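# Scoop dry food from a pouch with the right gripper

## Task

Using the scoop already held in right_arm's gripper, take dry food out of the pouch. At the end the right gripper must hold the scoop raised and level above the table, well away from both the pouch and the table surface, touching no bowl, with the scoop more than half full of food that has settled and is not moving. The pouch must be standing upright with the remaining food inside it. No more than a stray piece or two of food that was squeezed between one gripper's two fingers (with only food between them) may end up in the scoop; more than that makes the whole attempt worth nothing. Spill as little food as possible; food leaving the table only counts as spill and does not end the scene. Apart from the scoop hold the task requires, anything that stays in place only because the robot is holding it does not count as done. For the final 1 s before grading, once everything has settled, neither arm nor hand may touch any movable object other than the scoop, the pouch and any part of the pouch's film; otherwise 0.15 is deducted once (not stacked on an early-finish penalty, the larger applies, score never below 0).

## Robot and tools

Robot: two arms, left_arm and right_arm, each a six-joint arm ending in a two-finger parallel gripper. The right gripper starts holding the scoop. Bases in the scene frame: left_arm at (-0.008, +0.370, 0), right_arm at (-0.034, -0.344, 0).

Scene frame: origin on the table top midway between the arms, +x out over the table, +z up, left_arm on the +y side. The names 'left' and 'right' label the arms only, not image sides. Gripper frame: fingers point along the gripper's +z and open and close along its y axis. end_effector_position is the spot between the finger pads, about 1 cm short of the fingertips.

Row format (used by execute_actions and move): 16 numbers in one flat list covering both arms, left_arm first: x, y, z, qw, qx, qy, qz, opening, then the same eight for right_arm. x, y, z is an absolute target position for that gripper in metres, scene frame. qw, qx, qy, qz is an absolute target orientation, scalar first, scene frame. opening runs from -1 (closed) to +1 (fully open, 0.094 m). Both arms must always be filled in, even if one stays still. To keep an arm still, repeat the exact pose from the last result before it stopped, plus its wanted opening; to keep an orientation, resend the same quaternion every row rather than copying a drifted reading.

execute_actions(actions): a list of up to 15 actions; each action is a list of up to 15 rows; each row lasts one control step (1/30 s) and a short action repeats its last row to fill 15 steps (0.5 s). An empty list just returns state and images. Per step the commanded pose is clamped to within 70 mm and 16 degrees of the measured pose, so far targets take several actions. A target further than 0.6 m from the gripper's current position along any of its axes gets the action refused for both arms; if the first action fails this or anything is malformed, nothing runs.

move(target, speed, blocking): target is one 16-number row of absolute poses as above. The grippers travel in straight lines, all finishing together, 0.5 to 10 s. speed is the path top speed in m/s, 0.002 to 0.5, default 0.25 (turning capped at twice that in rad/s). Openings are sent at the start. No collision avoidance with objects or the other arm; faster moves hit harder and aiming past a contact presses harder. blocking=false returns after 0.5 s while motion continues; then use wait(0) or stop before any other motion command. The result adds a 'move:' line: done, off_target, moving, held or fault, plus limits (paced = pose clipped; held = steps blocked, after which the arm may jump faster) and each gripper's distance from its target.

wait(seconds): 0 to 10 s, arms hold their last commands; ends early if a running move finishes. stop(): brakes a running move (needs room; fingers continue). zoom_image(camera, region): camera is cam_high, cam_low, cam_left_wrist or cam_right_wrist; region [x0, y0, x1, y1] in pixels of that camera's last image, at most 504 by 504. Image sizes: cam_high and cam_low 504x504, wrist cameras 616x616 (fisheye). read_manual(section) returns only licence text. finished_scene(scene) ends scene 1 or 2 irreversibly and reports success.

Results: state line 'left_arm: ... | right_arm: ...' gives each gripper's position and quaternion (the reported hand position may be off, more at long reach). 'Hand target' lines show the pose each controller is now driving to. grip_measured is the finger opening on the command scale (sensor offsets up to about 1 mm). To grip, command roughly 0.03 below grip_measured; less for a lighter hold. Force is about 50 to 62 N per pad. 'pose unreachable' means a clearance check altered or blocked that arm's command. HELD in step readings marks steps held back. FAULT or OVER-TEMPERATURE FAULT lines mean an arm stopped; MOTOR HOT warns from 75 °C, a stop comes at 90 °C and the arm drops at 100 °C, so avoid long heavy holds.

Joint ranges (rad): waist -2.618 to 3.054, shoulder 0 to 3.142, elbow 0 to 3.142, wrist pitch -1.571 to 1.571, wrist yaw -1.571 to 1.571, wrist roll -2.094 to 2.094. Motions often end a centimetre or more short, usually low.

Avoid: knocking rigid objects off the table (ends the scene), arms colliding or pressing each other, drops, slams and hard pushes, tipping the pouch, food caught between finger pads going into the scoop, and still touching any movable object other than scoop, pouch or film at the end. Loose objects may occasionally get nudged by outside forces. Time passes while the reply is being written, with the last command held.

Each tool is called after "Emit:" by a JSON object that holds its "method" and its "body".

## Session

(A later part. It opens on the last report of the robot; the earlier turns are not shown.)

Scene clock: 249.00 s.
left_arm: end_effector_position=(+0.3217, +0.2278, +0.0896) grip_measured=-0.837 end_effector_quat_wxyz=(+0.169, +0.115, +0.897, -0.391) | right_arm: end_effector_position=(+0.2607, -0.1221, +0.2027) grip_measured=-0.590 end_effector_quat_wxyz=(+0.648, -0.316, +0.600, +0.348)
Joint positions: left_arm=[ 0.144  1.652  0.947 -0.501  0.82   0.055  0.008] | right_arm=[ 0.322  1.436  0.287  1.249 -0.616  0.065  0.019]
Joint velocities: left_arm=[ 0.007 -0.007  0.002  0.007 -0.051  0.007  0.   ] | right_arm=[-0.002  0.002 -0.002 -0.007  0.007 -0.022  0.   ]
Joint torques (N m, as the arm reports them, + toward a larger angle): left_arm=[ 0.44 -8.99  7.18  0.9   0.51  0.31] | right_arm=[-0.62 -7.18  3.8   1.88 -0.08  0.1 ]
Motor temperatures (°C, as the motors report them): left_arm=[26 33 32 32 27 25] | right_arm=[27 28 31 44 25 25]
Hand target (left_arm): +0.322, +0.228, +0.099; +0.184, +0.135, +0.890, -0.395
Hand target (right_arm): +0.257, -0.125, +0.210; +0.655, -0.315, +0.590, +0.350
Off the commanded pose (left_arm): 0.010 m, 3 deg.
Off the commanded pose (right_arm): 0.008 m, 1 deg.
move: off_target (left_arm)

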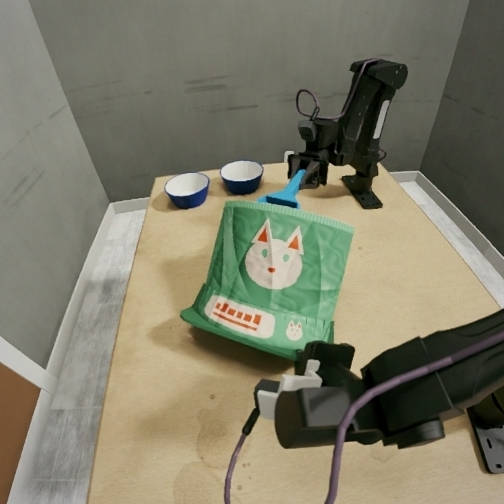

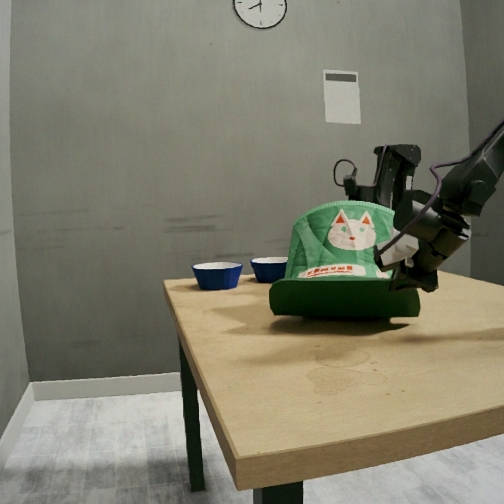

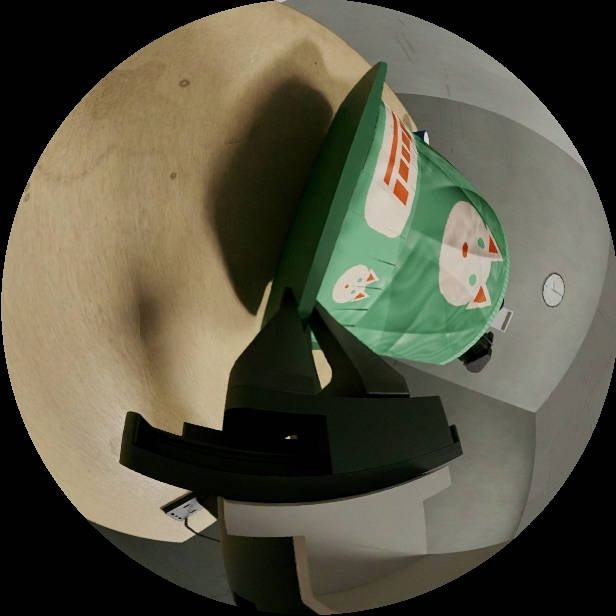

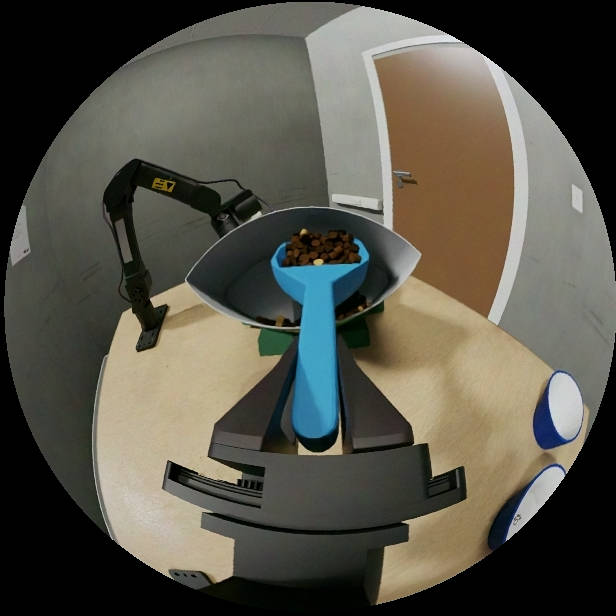

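Emit:
{"method": "move", "body": {"target": [0.326,0.24,0.074,0.15,0.095,0.87,-0.46,-0.95,0.25,-0.165,0.25,0.69,-0.27,0.6,0.31,-0.62], "speed": 0.04}}

Emit:
{"method": "move", "body": {"target": [0.335,0.262,0.03,0.15,0.095,0.87,-0.46,-0.6,0.27,-0.23,0.29,0.72,-0.2,0.63,0.22,-0.62], "speed": 0.04}}

Scene clock: 254.87 s.
left_arm: end_effector_position=(+0.3259, +0.2382, +0.0636) grip_measured=-0.837 end_effector_quat_wxyz=(+0.143, +0.087, +0.874, -0.455) | right_arm: end_effector_position=(+0.2490, -0.1602, +0.2405) grip_measured=-0.590 end_effector_quat_wxyz=(+0.675, -0.278, +0.607, +0.314)
Joint positions: left_arm=[ 0.227  1.807  0.947 -0.467  0.975  0.111  0.008] | right_arm=[ 0.241  1.079  0.254  0.955 -0.582  0.079  0.019]
Joint velocities: left_arm=[-0.012 -0.017 -0.002 -0.007  0.066  0.066 -0.001] | right_arm=[ 0.012 -0.007 -0.012 -0.051  0.037  0.037  0.001]
Joint torques (N m, as the arm reports them, + toward a larger angle): left_arm=[ 0.68 -9.94  7.06  0.52  0.57  0.21] | right_arm=[-0.81 -4.9   5.29  1.91  0.21  0.13]
Motor temperatures (°C, as the motors report them): left_arm=[26 33 32 32 27 25] | right_arm=[27 28 31 44 25 25]
Hand target (left_arm): +0.326, +0.240, +0.073; +0.150, +0.095, +0.870, -0.460
Hand target (right_arm): +0.248, -0.165, +0.250; +0.688, -0.270, +0.598, +0.309
Off the commanded pose (left_arm): 0.011 m, 1 deg.
Off the commanded pose (right_arm): 0.011 m, 2 deg.
move: off_target (left_arm, right_arm)

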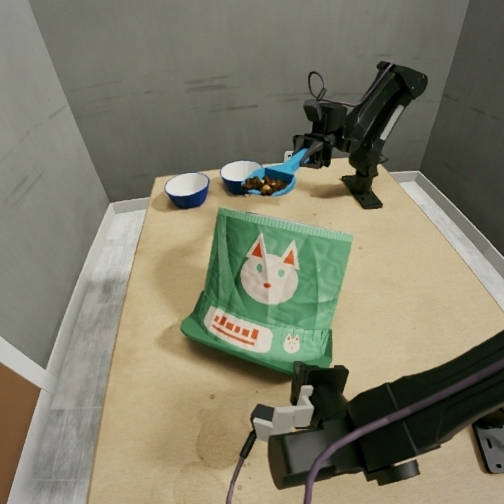

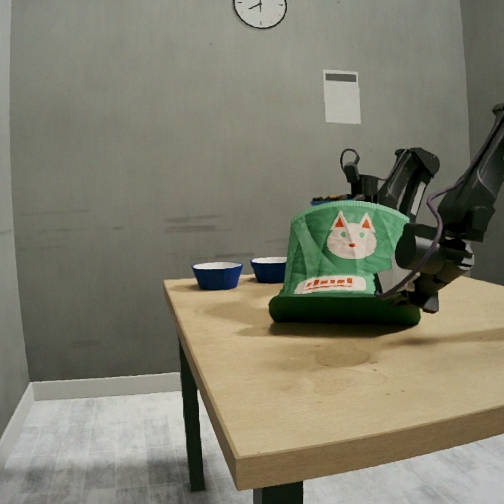

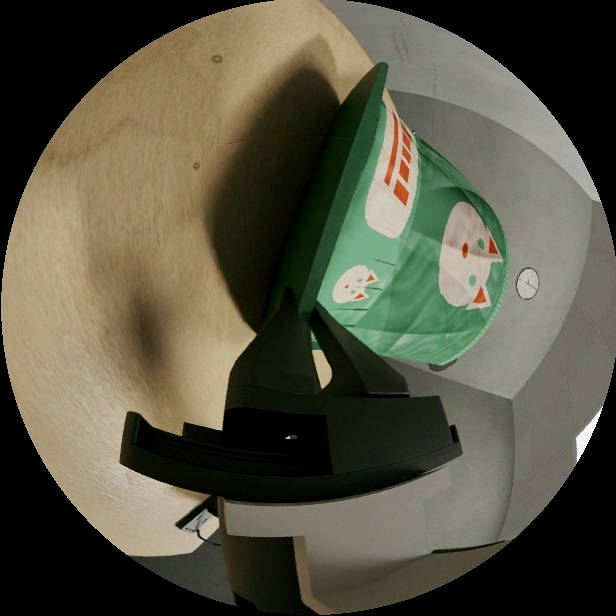

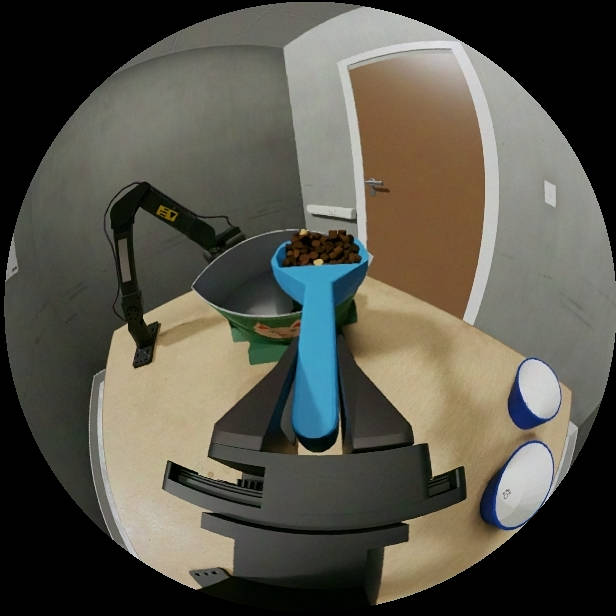

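Scene clock: 258.43 s.
left_arm: end_effector_position=(+0.3248, +0.2549, +0.0277) grip_measured=-0.599 end_effector_quat_wxyz=(+0.127, +0.074, +0.868, -0.475) | right_arm: end_effector_position=(+0.2682, -0.2259, +0.2626) grip_measured=-0.590 end_effector_quat_wxyz=(+0.690, -0.196, +0.656, +0.235)
Joint positions: left_arm=[ 0.294  1.95   0.947 -0.455  1.024  0.215  0.019] | right_arm=[ 0.051  0.851  0.327  0.596 -0.529  0.074  0.019]
Joint velocities: left_arm=[-0.002  0.017  0.002  0.022  0.007 -0.022 -0.001] | right_arm=[-0.002  0.017 -0.002 -0.022 -0.022 -0.022 -0.   ]
Joint torques (N m, as the arm reports them, + toward a larger angle): left_arm=[ 0.91 -8.88  7.44  0.62  0.29  0.37] | right_arm=[-0.85 -3.89  8.32  2.    0.13 -0.08]
Motor temperatures (°C, as the motors report them): left_arm=[26 33 32 32 27 25] | right_arm=[27 28 31 44 25 25]
Hand target (left_arm): +0.334, +0.262, +0.030; +0.150, +0.094, +0.870, -0.460
Hand target (right_arm): +0.267, -0.230, +0.290; +0.719, -0.200, +0.629, +0.219
Off the commanded pose (left_arm): 0.013 m, 4 deg.
Off the commanded pose (right_arm): 0.028 m, 5 deg.
move: off_target (left_arm, right_arm)

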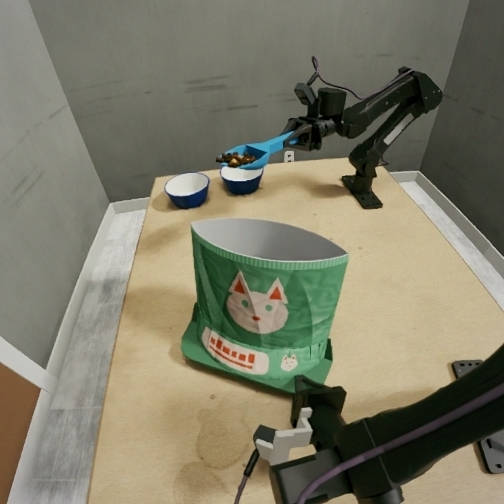

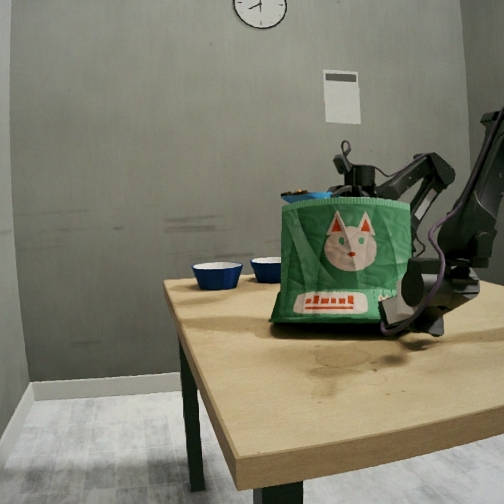

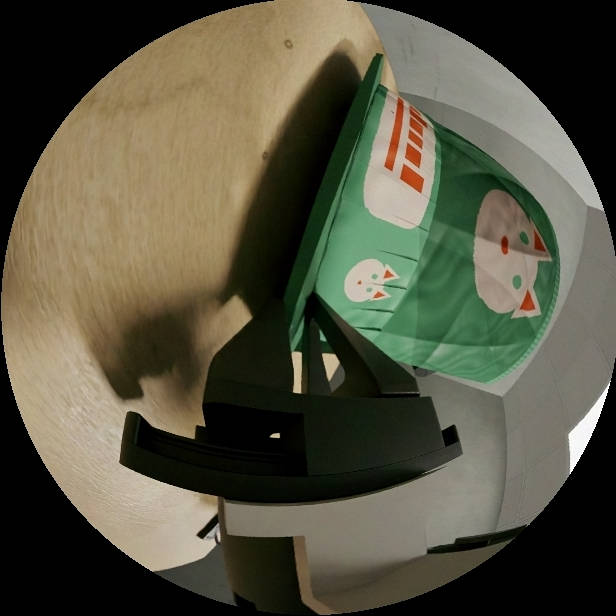

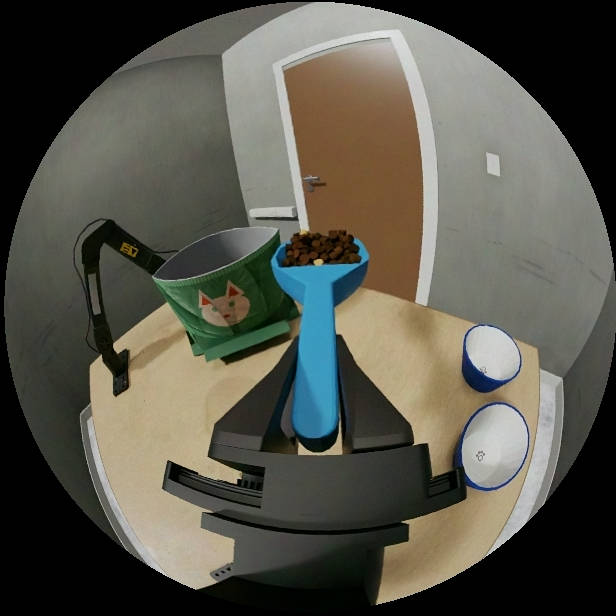

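Emit:
{"method": "move", "body": {"target": [0.32,0.32,0.034,0.15,0.095,0.87,-0.46,-0.45,0.26,-0.255,0.31,0.75,-0.15,0.625,0.155,-0.62], "speed": 0.04}}

Emit:
{"method": "zoom_image", "body": {"camera": "cam_low", "region": [240,140,400,240]}}

Scene clock: 266.47 s.
left_arm: end_effector_position=(+0.3096, +0.3148, +0.0278) grip_measured=-0.451 end_effector_quat_wxyz=(+0.130, +0.086, +0.873, -0.463) | right_arm: end_effector_position=(+0.2631, -0.2548, +0.2796) grip_measured=-0.590 end_effector_quat_wxyz=(+0.721, -0.145, +0.657, +0.165)
Joint positions: left_arm=[ 0.488  2.     1.041 -0.808  0.99   0.606  0.026] | right_arm=[ 0.055  0.696  0.327  0.47  -0.346  0.043  0.019]
Joint velocities: left_arm=[ 0.002  0.007 -0.012 -0.037 -0.022 -0.037 -0.001] | right_arm=[ 0.022 -0.012  0.002 -0.037  0.022 -0.037  0.   ]
Joint torques (N m, as the arm reports them, + toward a larger angle): left_arm=[ 0.72 -8.78  7.56  0.15  0.56  0.17] | right_arm=[ 0.76 -3.01  8.77  2.    0.16 -0.12]
Motor temperatures (°C, as the motors report them): left_arm=[26 33 32 31 27 25] | right_arm=[27 28 32 45 25 25]
Hand target (left_arm): +0.319, +0.320, +0.034; +0.148, +0.096, +0.870, -0.461
Hand target (right_arm): +0.258, -0.255, +0.309; +0.750, -0.150, +0.625, +0.156
Off the commanded pose (left_arm): 0.013 m, 3 deg.
Off the commanded pose (right_arm): 0.031 m, 5 deg.
move: off_target (left_arm, right_arm)

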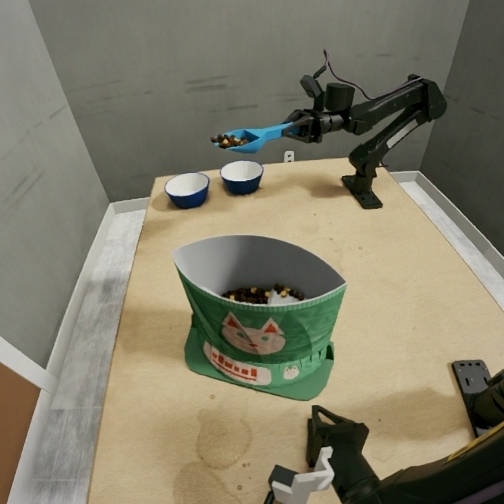

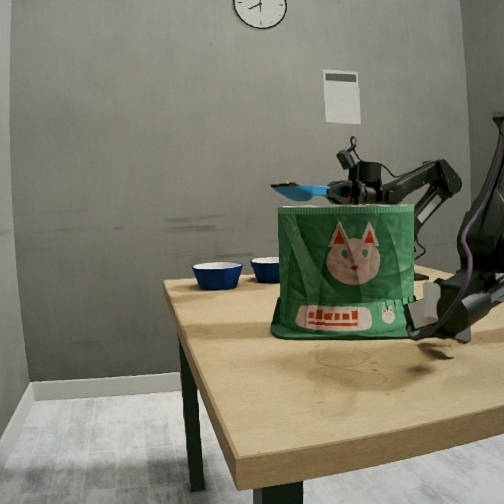

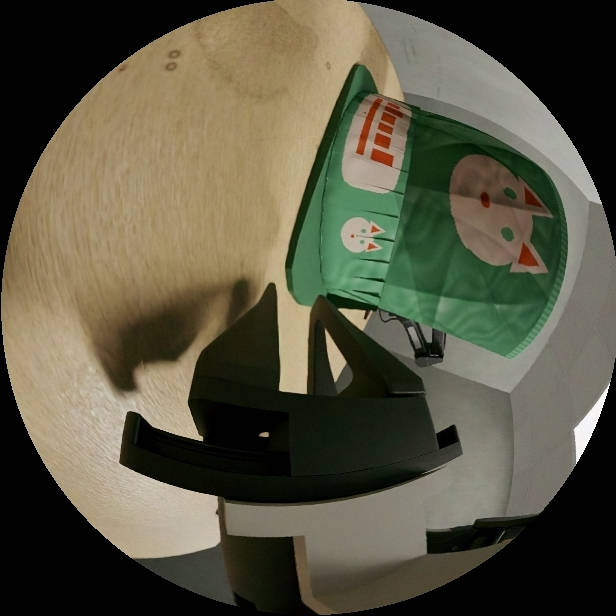

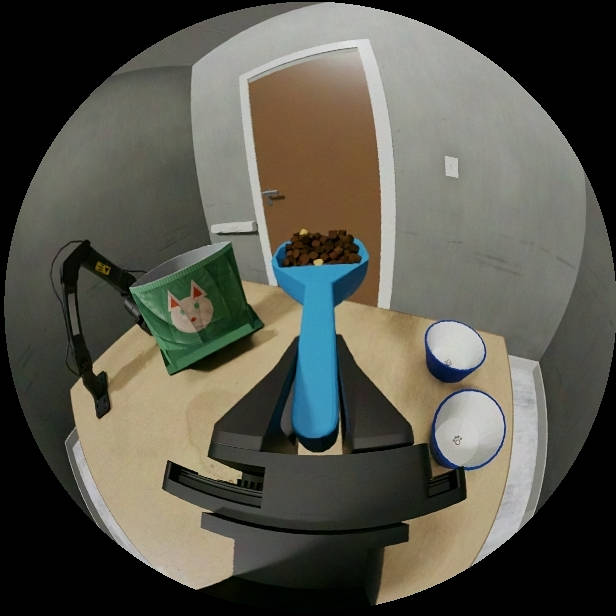

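Region (240, 140, 400, 240) of cam_low's 504x504 image, scaled by 3.150, with more detail than that image has; it fills the top 315 rows of this view, and the rest is white.

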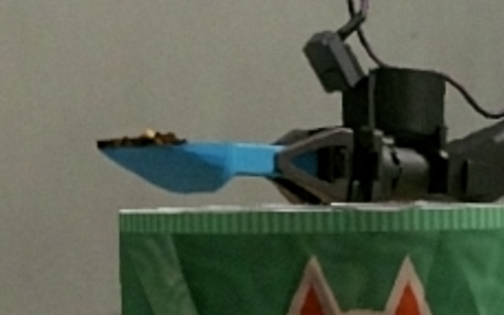

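Emit:
{"method": "execute_actions", "body": {"actions": []}}

Scene clock: 271.27 s.
left_arm: end_effector_position=(+0.3088, +0.3145, +0.0278) grip_measured=-0.451 end_effector_quat_wxyz=(+0.129, +0.087, +0.873, -0.463) | right_arm: end_effector_position=(+0.2633, -0.2551, +0.2792) grip_measured=-0.590 end_effector_quat_wxyz=(+0.721, -0.144, +0.658, +0.164)
Joint positions: left_arm=[ 0.488  2.     1.041 -0.813  0.99   0.611  0.026] | right_arm=[ 0.055  0.696  0.327  0.469 -0.345  0.043  0.019]
Joint velocities: left_arm=[-0.007  0.007 -0.007  0.007 -0.037  0.022  0.002] | right_arm=[-0.007 -0.002 -0.002 -0.007 -0.022  0.007 -0.   ]
Joint torques (N m, as the arm reports them, + toward a larger angle): left_arm=[ 0.76 -8.91  7.59  0.17  0.52  0.14] | right_arm=[ 0.66 -2.89  8.87  2.06  0.15 -0.1 ]
Motor temperatures (°C, as the motors report them): left_arm=[26 33 32 31 27 25] | right_arm=[27 28 32 45 25 25]
Hand target (left_arm): +0.319, +0.320, +0.034; +0.148, +0.096, +0.870, -0.461
Hand target (right_arm): +0.258, -0.255, +0.309; +0.750, -0.149, +0.625, +0.156
Off the commanded pose (left_arm): 0.014 m, 3 deg.
Off the commanded pose (right_arm): 0.031 m, 5 deg.

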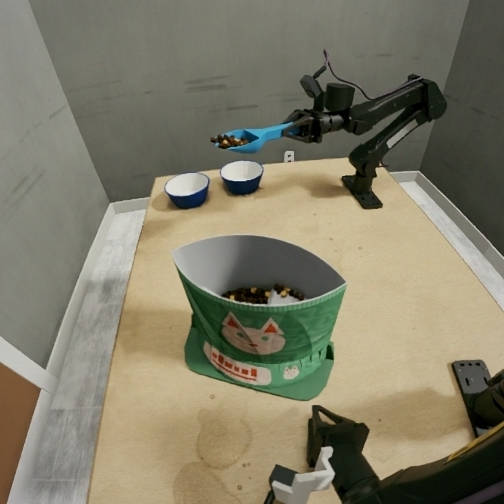

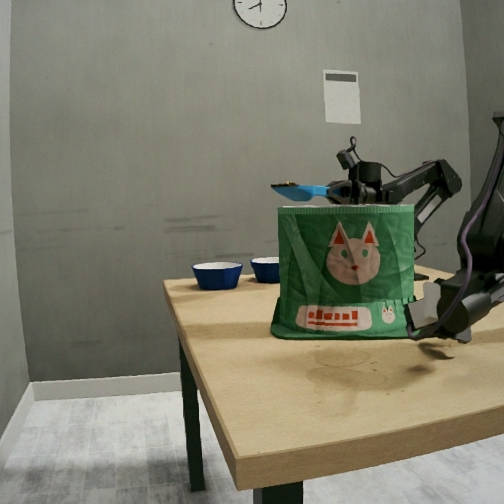

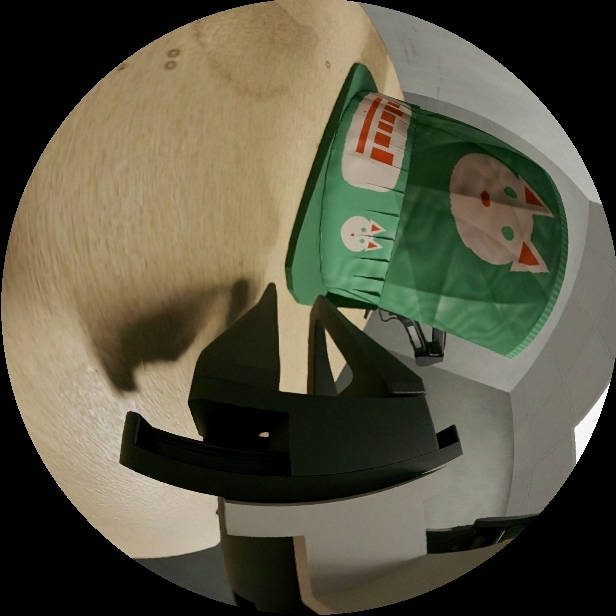

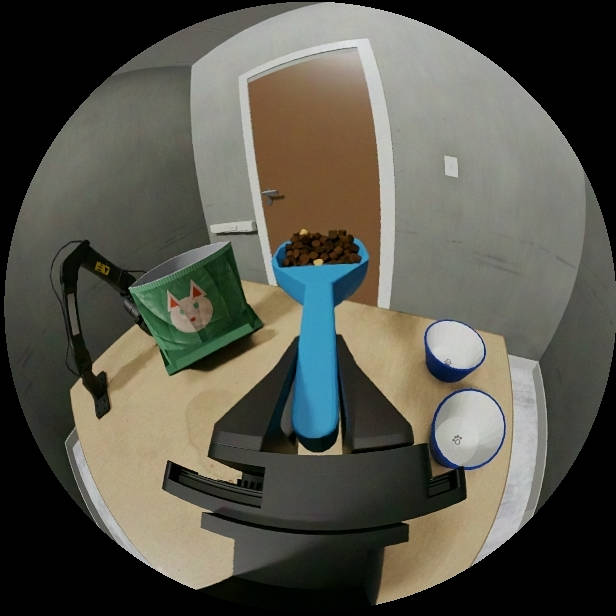

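Emit:
{"method": "finished_scene", "body": {"scene": 2}}

The scene is finished: the task was done.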